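# Transfer four plates from gray tray to blue tray

## Task

Relocate every one of the four plates from the gray tray onto the blue tray so each lies flat there; the gray tray must be left in its original state, the plates must stay put without the robot supporting them, and at the end the cup must release everything and the arm must be moved away.

## Robot and tools

Robot: one arm (six revolute joints, base to wrist) carrying a vacuum suction cup instead of fingers. The controlled point is the cup point: the centre of the cup's rim when nothing touches it. The cup opens along the cup point's +z axis. About 7 cm back from the rim the tool body widens to roughly 7 cm off-axis, so leave side clearance near tray walls and stacked plates. A wrist camera and mount also stick out near the wrist.

Frames: results report the cup point in the scene frame. Its origin sits on the table surface straight below the arm base, +z is up, and +y lies to the left when facing along +x. The base may be slightly tilted. Reported positions are a little unreliable, worse at long reach, and the arm tends to finish about a centimetre short of commands, usually low.

execute_actions(actions): a list of actions run one after another. Each action is a table of up to 15 rows; each row lasts one control step (1/30 s), and if fewer than 15 rows are given the last row repeats until 15 steps pass. A row has 7 numbers, each in [-1, 1]: dx, dy, dz, rx, ry, rz, suction. The first six are an offset, not a pose: they are measured from the cup point's measured pose at the start of that action (for a call's first action, the last pose a result in this scene reported), expressed in the cup point's own axes. Every row in a table is relative to that same start, not stacked on the previous row. Scale: 1.0 equals 0.6 m for dx, dy, dz and 180 degrees for the rotation; rx, ry, rz form a single rotation vector. The seventh number sets vacuum as a fraction of full (full is about 55 kPa under ambient); 0.05 or less switches it off, and the setting persists until changed. Optionally add 6 more numbers, each 0 to 1, scaling each joint's position gain in Joint positions order; they persist too. An empty list just returns state and images.

Per step the commanded pose is trimmed to at most 70 mm and 16 degrees from the measured pose, so large offsets may need several actions; after an action the arm only continues to the last trimmed pose. Position is favoured over orientation when both cannot be met.

move(target, speed, blocking): target is one 7-number row (optionally 13) with the same layout, axes and scale as above, an offset from the pose in the latest result that shows one; the tool values are applied at the start. The cup point follows a straight path lasting 0.5 to 10 s (it stops short if longer) and rotates the shorter way. speed is the path's top speed in m/s, 0.002 to 0.5, default 0.25; rotation is capped at twice that in rad/s. The arm lags, may deviate and may overshoot speed, especially near full extension, and the path ignores obstacles. Faster contact and targets further beyond a surface give harder impacts. With blocking=false the result comes after 0.5 s while the arm continues; other motion commands are refused until a result shows it ended, so use wait or stop. The added line move: reports the ending (done, off_target, moving, held, fault) with distance to target; limits=paced means the sent pose was clipped, limits=held means a check blocked steps (the arm can then jump faster than speed).

wait(seconds): 0 to 10; lets the scene run holding the last command, returning early if a running move finishes. stop(): brakes a running move; needs braking room; suction is unaffected. zoom_image(camera, region): camera is one of cam_head_left, cam_head_right, cam_high, cam_low (672x504) or cam_wrist (504x504); region [x0, y0, x1, y1] in pixels from the top-left, at most 504 by 504. read_manual(section): licence texts only. finished_scene(scene): ends the current scene (give its number) irreversibly; the goal must already hold.

Results: the state line gives end_effector_position (m) and end_effector_quat_wxyz, Joint positions, joint torques (offset, scaled, noisy), suction_measured and part_present. Hand target is where the controller is currently driving. Action calls list sampled positions; HELD flags steps where the command was partly held back. A pose unreachable line means the clearance check (which counts the mount under the base) altered or blocked the command. FAULT lines mark stops; MOTOR HOT warns at 75 °C, 90 °C pauses the arm for 10 s, 100 °C lets it fall.

Gripping: switch suction on and press the 29 mm rim fully onto a smooth flat patch of a plate, away from edges, holes or seams. suction_measured near 0 means no seal; a good seal settles within 0.15 of the command and may dip 0.04 while the pump idles. part_present turns 1 at 0.50 and back to 0 under 0.45. Under vacuum the cup shrinks, so a held plate sits up to 10 mm nearer the tool. Vacuum alone can lift a resting object. To release, set the plate down so it rests on the blue tray, turn suction off, then lift at least 15 mm clear. A cup sealed on the table pins the tool until suction is off.

Avoid: knocking or dropping anything off the table, slamming or pressing hard, disturbing the gray tray, and holding loads for long (motor heat). Loose objects may occasionally be nudged by an outside push; check images before finishing.

Each tool is called after "Request:" in YAML: its name, and indented under it one key for each argument.

## Session

Request:
execute_actions:
  actions: []

Scene clock: 0.00 s.
end_effector_position=(+0.3204, +0.0675, +0.1615) suction_measured=0.00 part_present=0 end_effector_quat_wxyz=(+0.180, +0.732, -0.654, +0.055)
Joint positions: [ 0.002  1.675  1.618 -1.479 -0.008  0.003]
Joint velocities: [ 0.002 -0.012 -0.002 -0.022  0.037  0.022]
Joint torques (N m, as the arm reports them, + toward a larger angle): no reading
Motor temperatures (°C, as the motors report them): [23 30 25 21 22 23]
Hand target: +0.320, +0.068, +0.162; +0.180, +0.732, -0.654, +0.055
Joint stiffness scale: [1. 1. 1. 1. 1. 1.]

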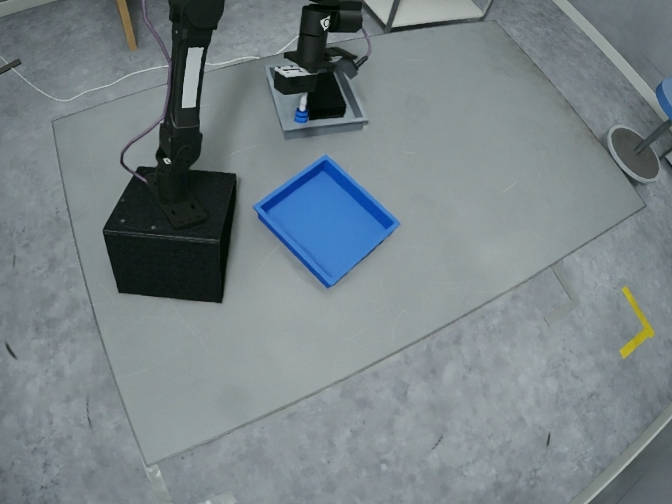

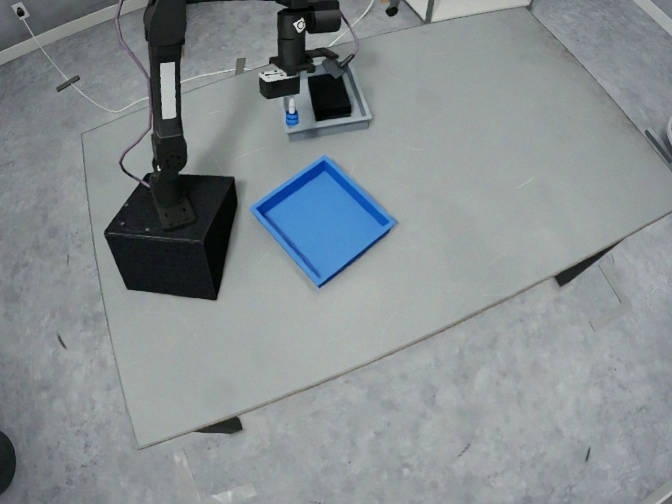

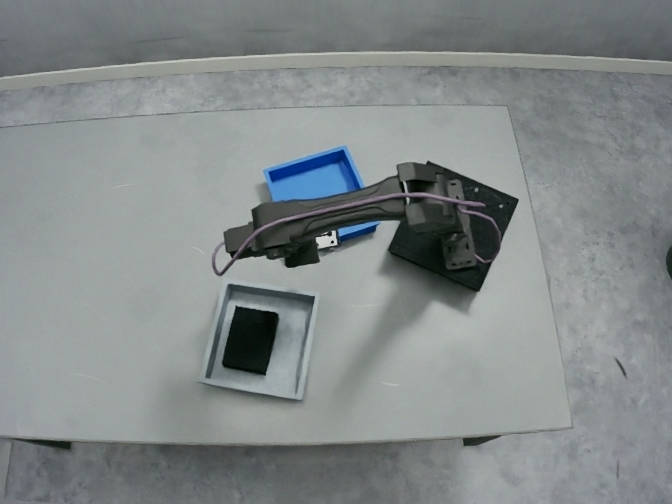

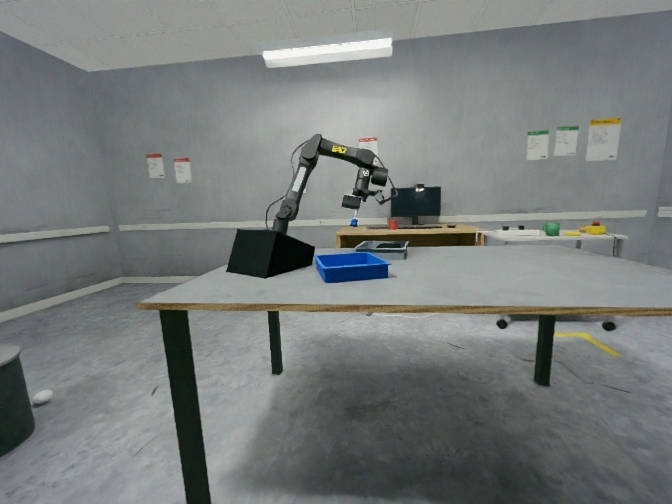

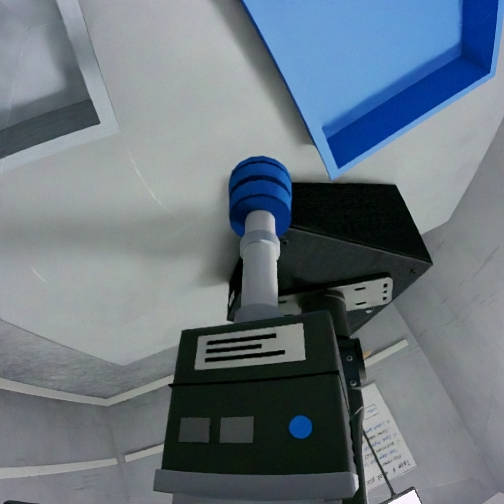

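Request:
move:
  target: [-0.235,-0.283,-0.04,0.068,-0.1045,0,0]

Request:
zoom_image:
  camera: "cam_head_left"
  region: [250,30,410,150]

Scene clock: 13.40 s.
end_effector_position=(+0.4653, +0.2169, +0.0978) suction_measured=0.00 part_present=0 end_effector_quat_wxyz=(+0.000, +0.748, -0.664, +0.000)
Joint positions: [ 0.16   2.171  2.295 -1.406 -0.287  0.192]
Joint velocities: [ 0.007 -0.007 -0.007  0.022  0.022 -0.066]
Joint torques (N m, as the arm reports them, + toward a larger angle): [ -3.02 -16.3    7.99  -0.14  -0.07   0.11]
Motor temperatures (°C, as the motors report them): [23 32 26 21 22 23]
Hand target: +0.469, +0.221, +0.104; -0.009, +0.747, -0.665, +0.001
Off the commanded pose: 0.011 m, 1 deg.
Joint stiffness scale: [1. 1. 1. 1. 1. 1.]
move: off_target

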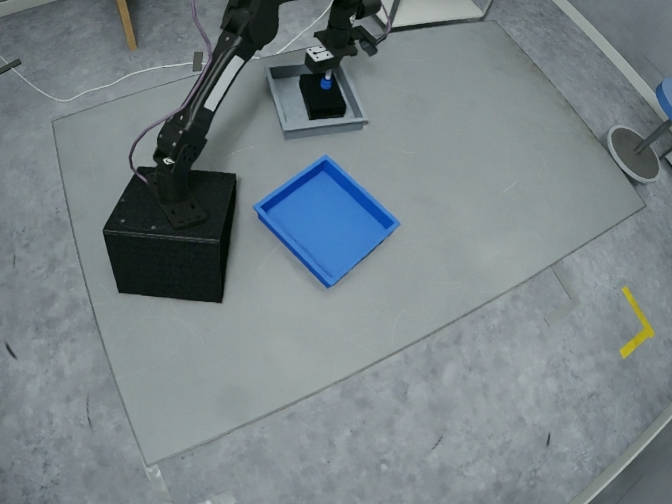

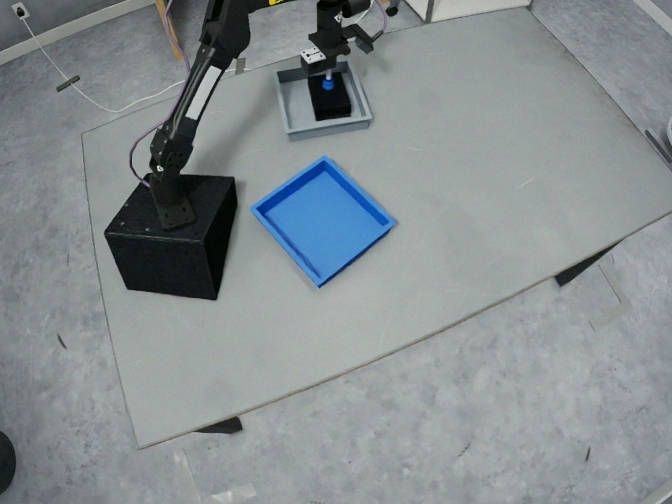

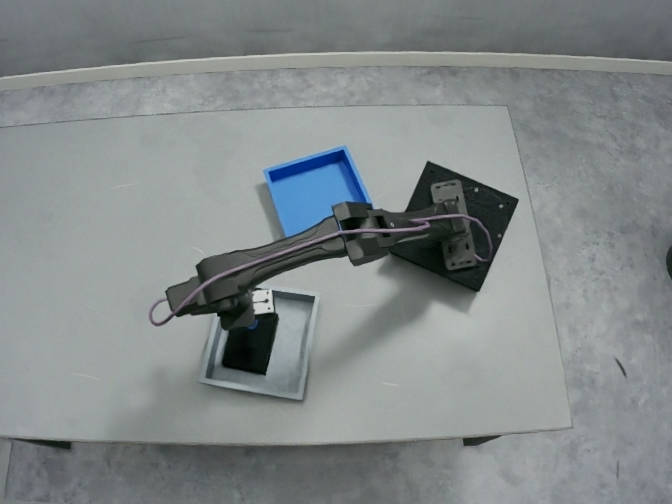

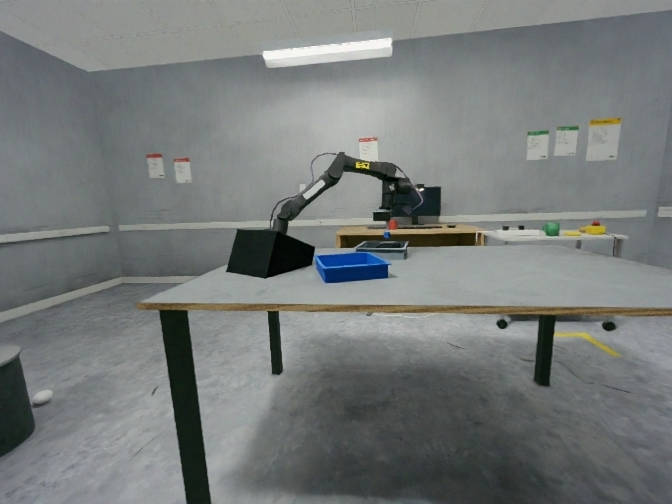

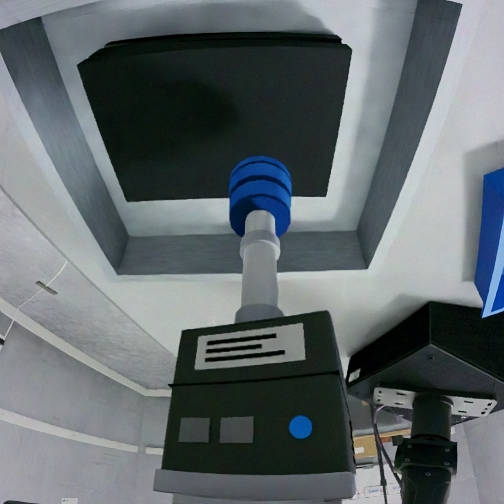

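Region (250, 30, 410, 150) of cam_head_left's 672x504 image, scaled by 3.150, with more detail than that image has; it fills the top 378 rows of this view, and the rest is white.

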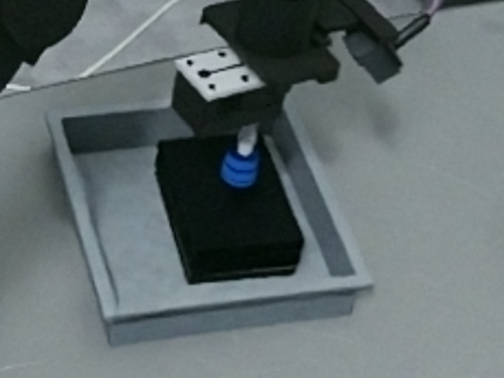

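Request:
move:
  target: [-0.04,0,0.06,0.004,0,0,1]
  speed: 0.08

Scene clock: 20.97 s.
end_effector_position=(+0.4590, +0.2447, +0.0649) suction_measured=0.00 part_present=0 end_effector_quat_wxyz=(-0.006, +0.750, -0.661, -0.005)
Joint positions: [ 0.236  2.171  2.196 -1.279 -0.28   0.262]
Joint velocities: [ 0.002 -0.002 -0.002  0.022  0.022  0.037]
Joint torques (N m, as the arm reports them, + toward a larger angle): [ -2.84 -16.78   4.77   0.12   0.11   0.12]
Motor temperatures (°C, as the motors report them): [23 34 27 21 22 23]
Hand target: +0.462, +0.241, +0.062; -0.005, +0.748, -0.664, +0.003
Off the commanded pose: 0.006 m, 1 deg.
Joint stiffness scale: [1. 1. 1. 1. 1. 1.]
move: done

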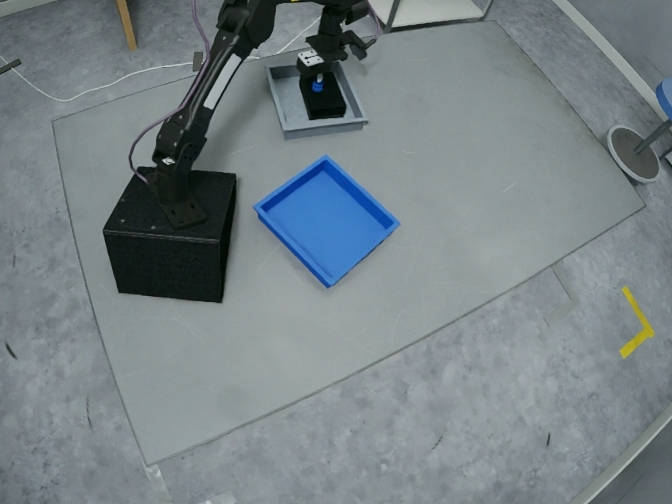

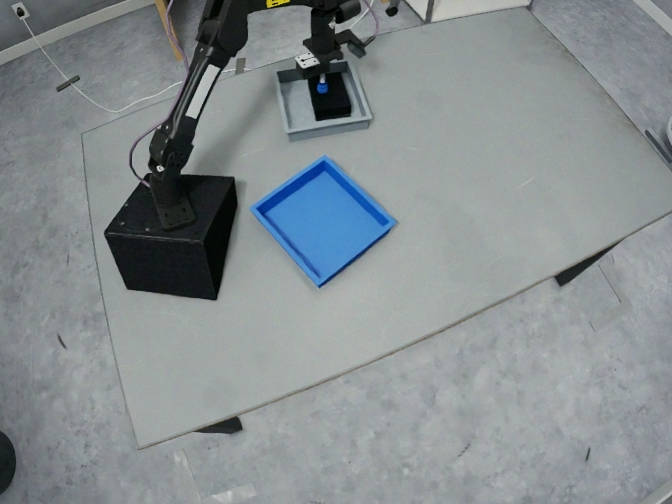

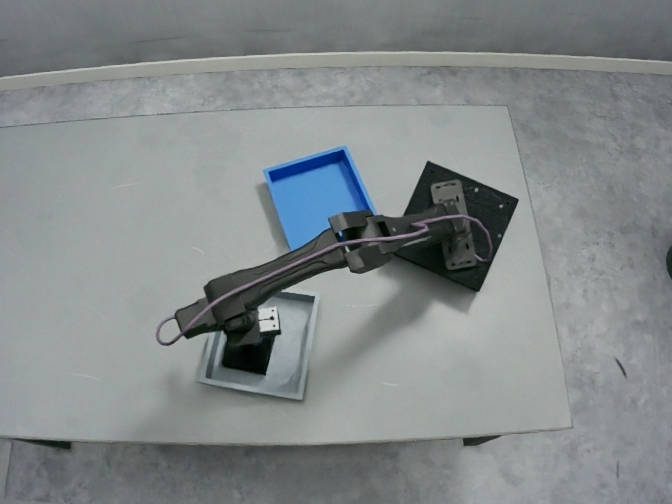

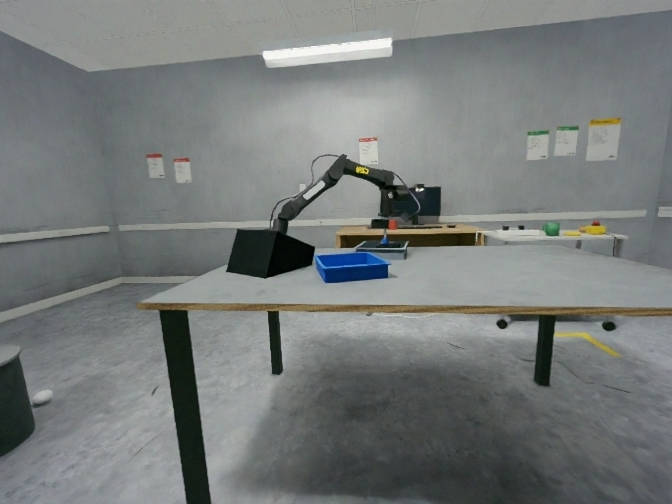

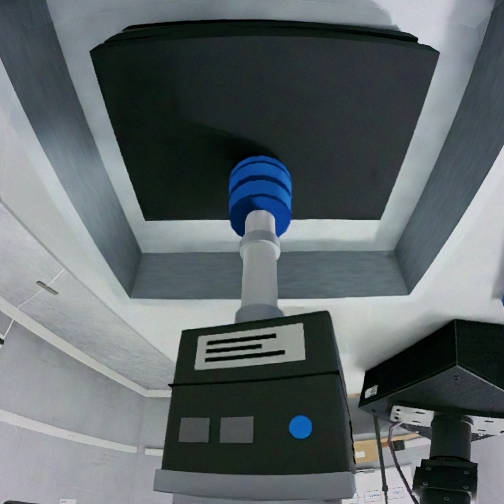

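Request:
move:
  target: [0.012,-0.025,0.045,0,0.005,0,1]
  speed: 0.03

Scene clock: 27.53 s.
end_effector_position=(+0.4581, +0.2406, +0.0477) suction_measured=0.94 part_present=1 end_effector_quat_wxyz=(+0.009, +0.747, -0.665, -0.015)
Joint positions: [ 0.236  2.228  2.228 -1.292 -0.286  0.263]
Joint velocities: [-0.027 -0.002  0.012  0.037  0.037 -0.007]
Joint torques (N m, as the arm reports them, + toward a larger angle): [ -2.87 -14.01   7.18   0.3    0.18   0.02]
Motor temperatures (°C, as the motors report them): [23 36 27 21 22 23]
Hand target: +0.474, +0.239, +0.038; -0.001, +0.750, -0.661, +0.001
Off the commanded pose: 0.019 m, 2 deg.
Joint stiffness scale: [1. 1. 1. 1. 1. 1.]
move: off_target

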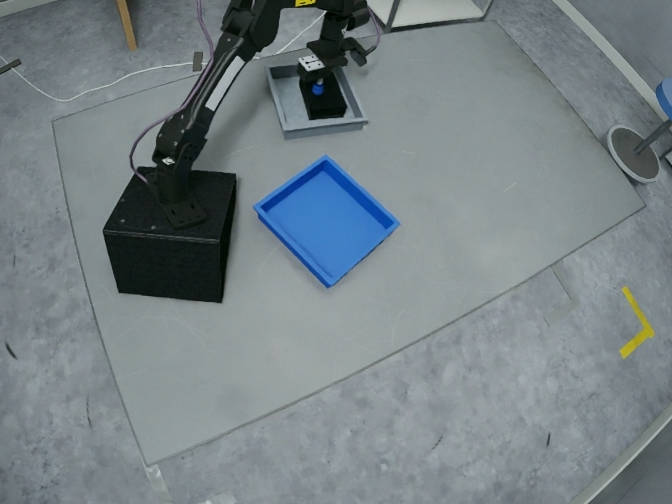

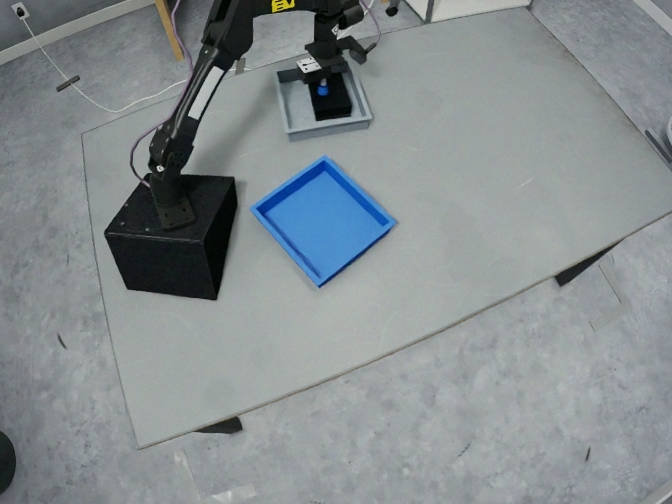

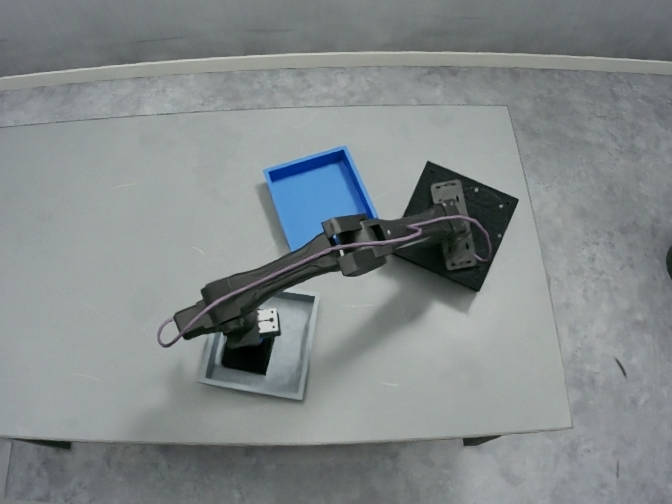

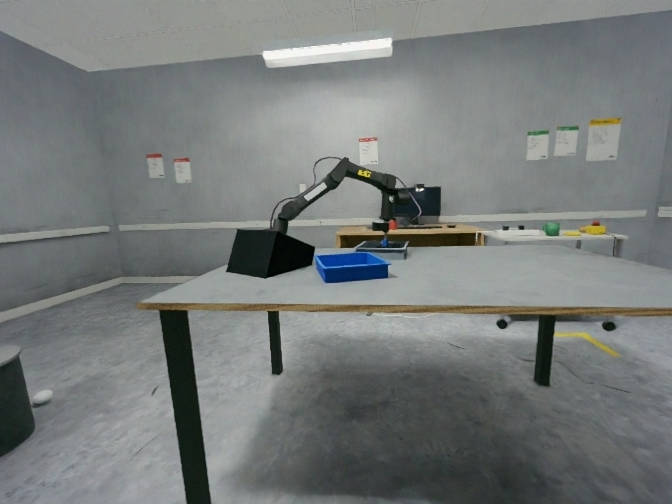

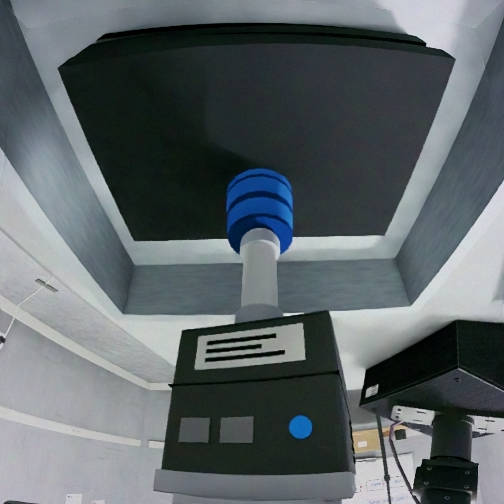

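Request:
move:
  target: [0,0,-0.14,0.014,0.002,0,1]
  speed: 0.07

Request:
zoom_image:
  camera: "cam_head_left"
  region: [250,30,410,150]

Scene clock: 35.57 s.
end_effector_position=(+0.4538, +0.2450, +0.1138) suction_measured=1.00 part_present=1 end_effector_quat_wxyz=(+0.005, +0.747, -0.664, -0.010)
Joint positions: [ 0.211  2.221  2.478 -1.545 -0.287  0.239]
Joint velocities: [ 0.017 -0.017  0.017 -0.051  0.022 -0.051]
Joint torques (N m, as the arm reports them, + toward a larger angle): [ -4.34 -18.96   7.63  -0.2    0.05  -0.05]
Motor temperatures (°C, as the motors report them): [23 37 27 22 22 23]
Hand target: +0.461, +0.241, +0.131; -0.009, +0.747, -0.665, +0.004
Off the commanded pose: 0.020 m, 2 deg.
Joint stiffness scale: [1. 1. 1. 1. 1. 1.]
joint sent to its limit — the command would take joint 4 (wrist pitch) past its lower limit, so that joint was sent only as far as its limit.
move: off_target

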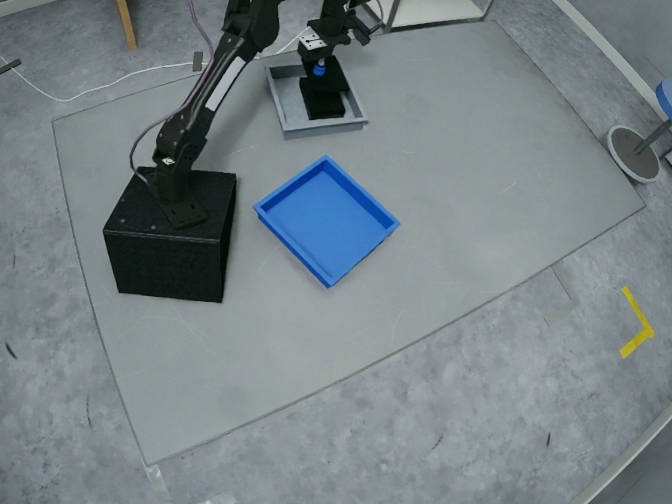

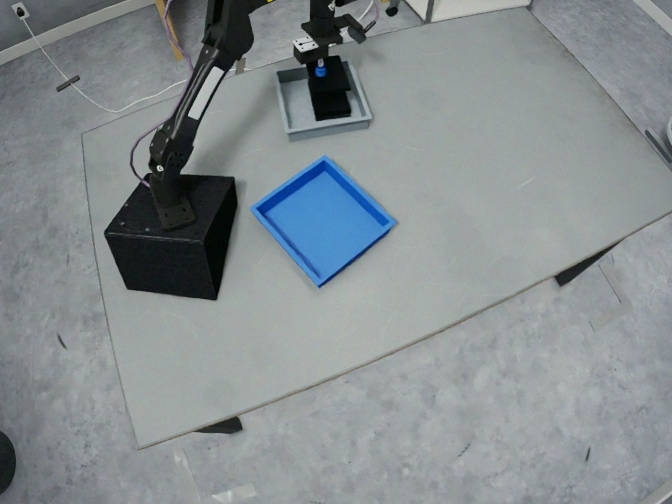

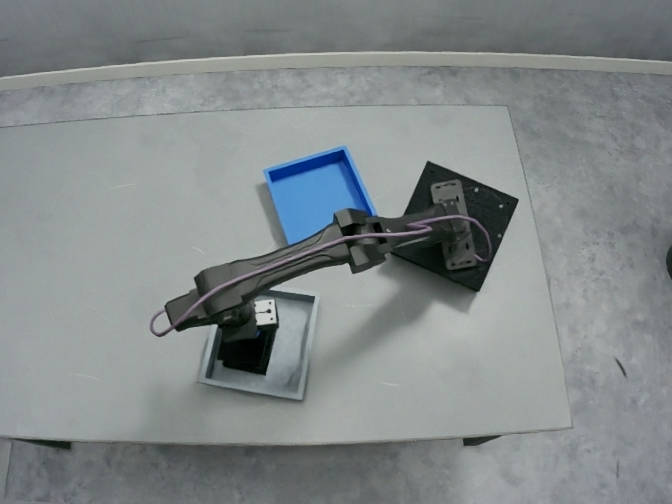

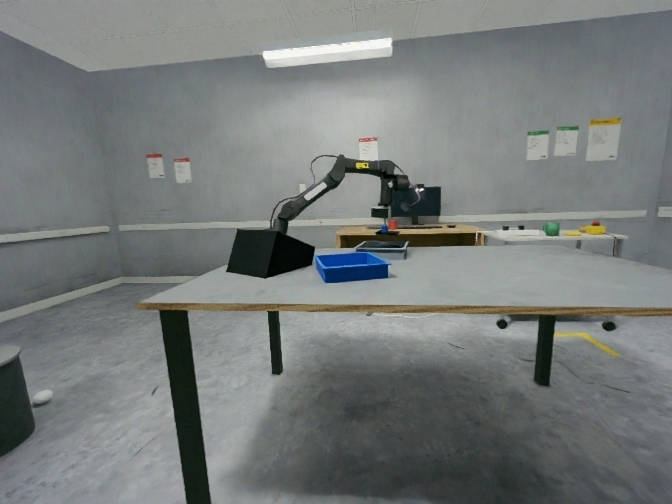

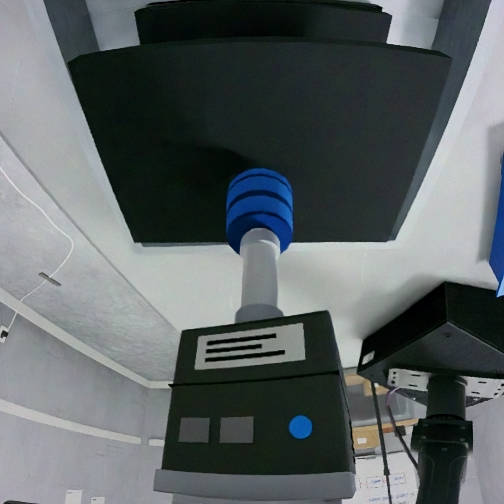

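Region (250, 30, 410, 150) of cam_head_left's 672x504 image, scaled by 3.150, with more detail than that image has; it fills the top 378 rows of this view, and the rest is white.

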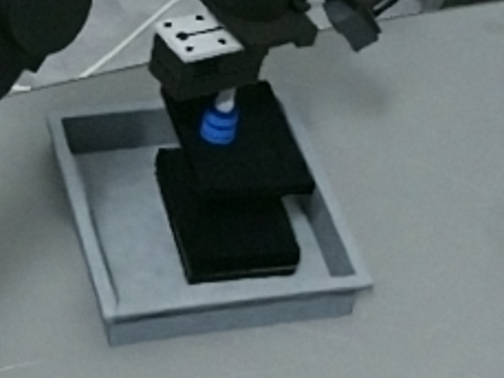

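Request:
move:
  target: [0.6,0.28,-0.02,0.008,0.004,-0.18,1]

Scene clock: 48.80 s.
end_effector_position=(+0.3197, -0.1368, +0.1265) suction_measured=1.00 part_present=1 end_effector_quat_wxyz=(+0.018, +0.900, -0.434, -0.009)
Joint positions: [-0.773  1.938  1.471 -1.185 -0.361 -1.354]
Joint velocities: [ 0.002  0.007 -0.002  0.051 -0.037 -0.066]
Joint torques (N m, as the arm reports them, + toward a larger angle): [ -3.91 -11.21   7.74  -0.03  -0.11  -0.09]
Motor temperatures (°C, as the motors report them): [24 39 28 21 22 23]
Hand target: +0.331, -0.139, +0.136; +0.012, +0.904, -0.427, +0.010
Off the commanded pose: 0.011 m, 3 deg.
Joint stiffness scale: [1. 1. 1. 1. 1. 1.]
move: off_target

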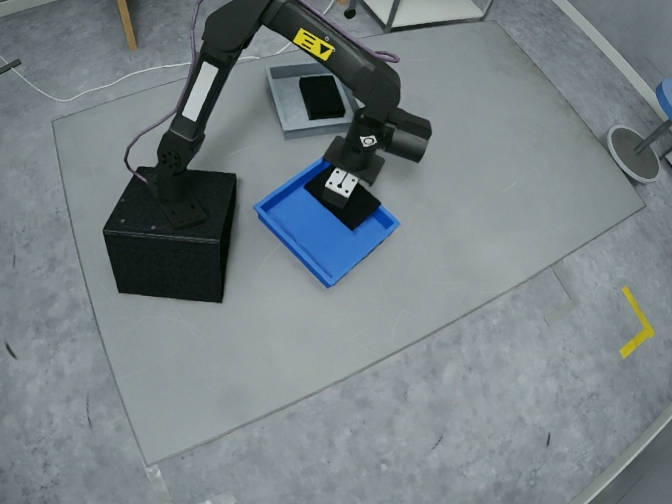

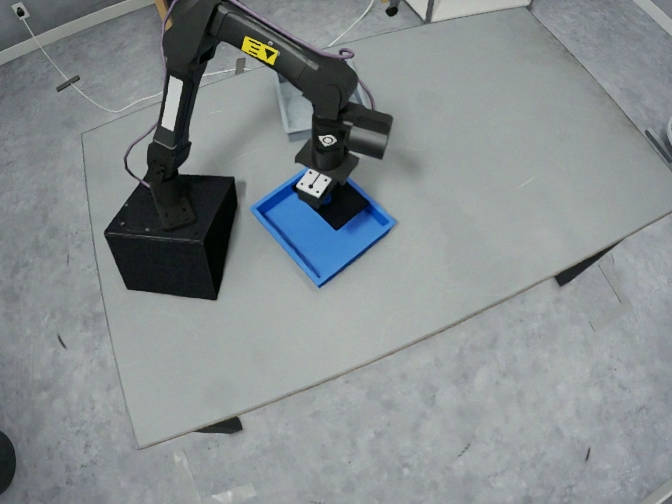

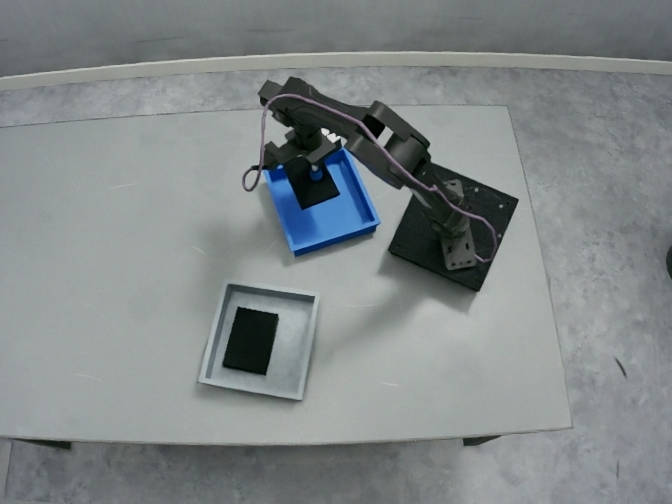

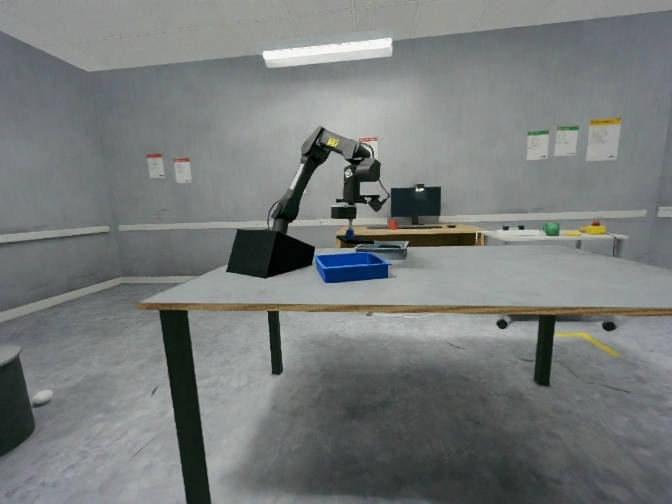

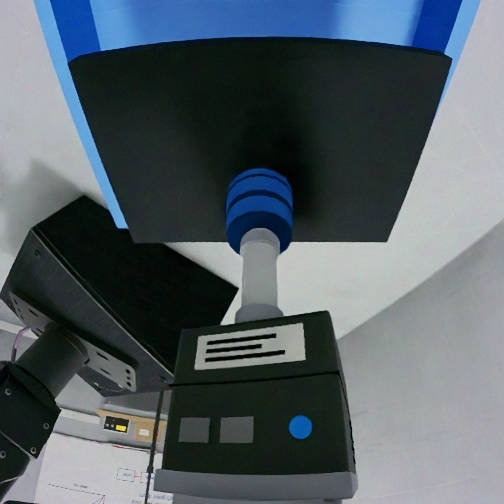

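Request:
move:
  target: [-0.015,-0.008,0.125,0.015,0,0,1]
  speed: 0.1

Scene clock: 61.03 s.
end_effector_position=(+0.3116, -0.1304, +0.0522) suction_measured=1.00 part_present=1 end_effector_quat_wxyz=(+0.004, +0.902, -0.432, -0.005)
Joint positions: [-0.706  1.974  1.224 -0.873 -0.394 -1.287]
Joint velocities: [ 0.002  0.002 -0.012  0.007 -0.007  0.007]
Joint torques (N m, as the arm reports them, + toward a larger angle): [ -3.43 -11.08   4.39   0.1   -0.1    0.17]
Motor temperatures (°C, as the motors report them): [24 37 28 21 22 23]
Hand target: +0.315, -0.128, +0.052; -0.005, +0.901, -0.434, +0.001
Off the commanded pose: 0.004 m, 1 deg.
Joint stiffness scale: [1. 1. 1. 1. 1. 1.]
move: done

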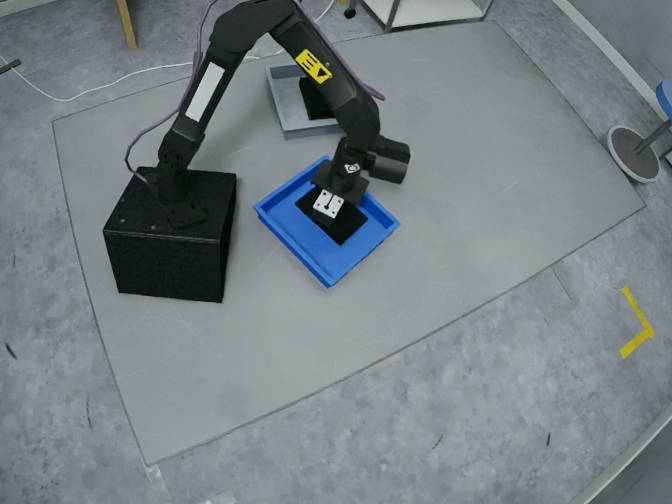

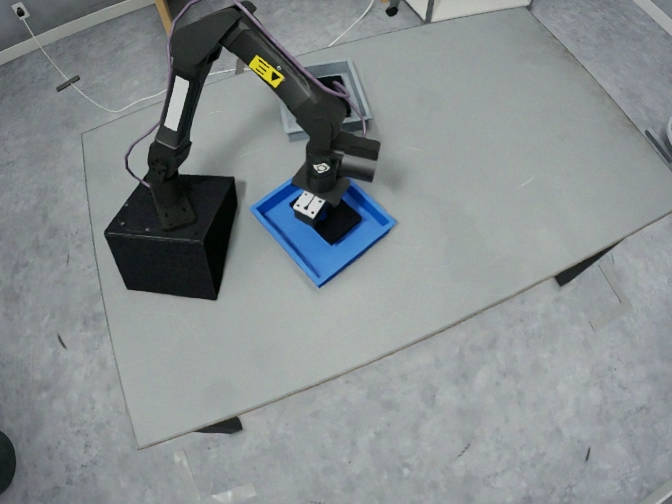

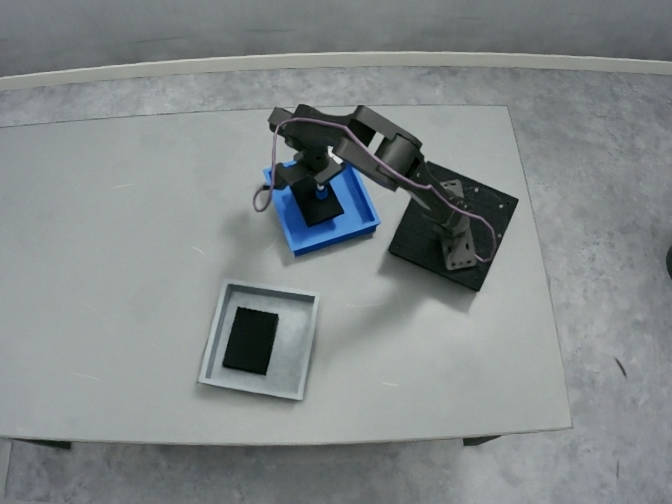

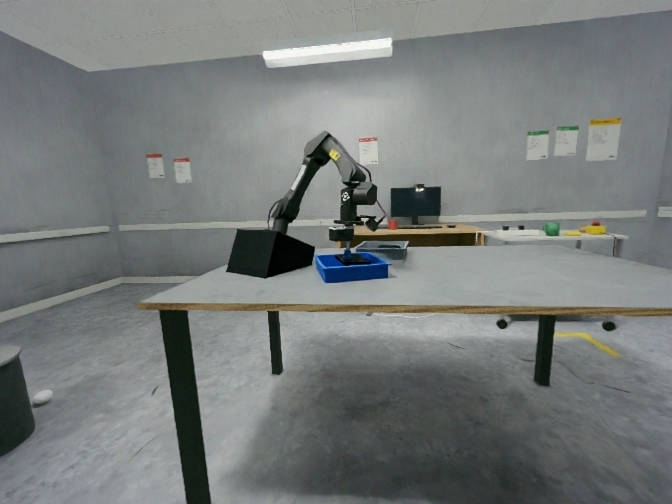

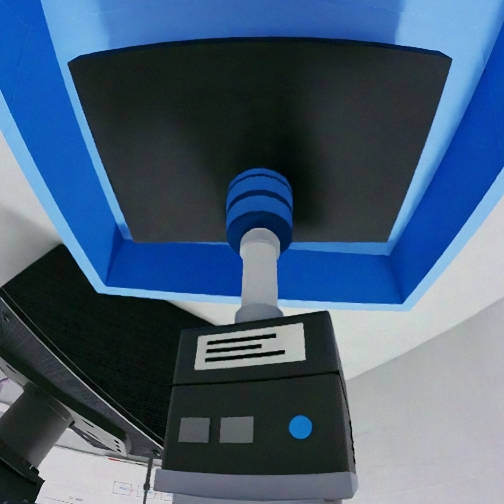

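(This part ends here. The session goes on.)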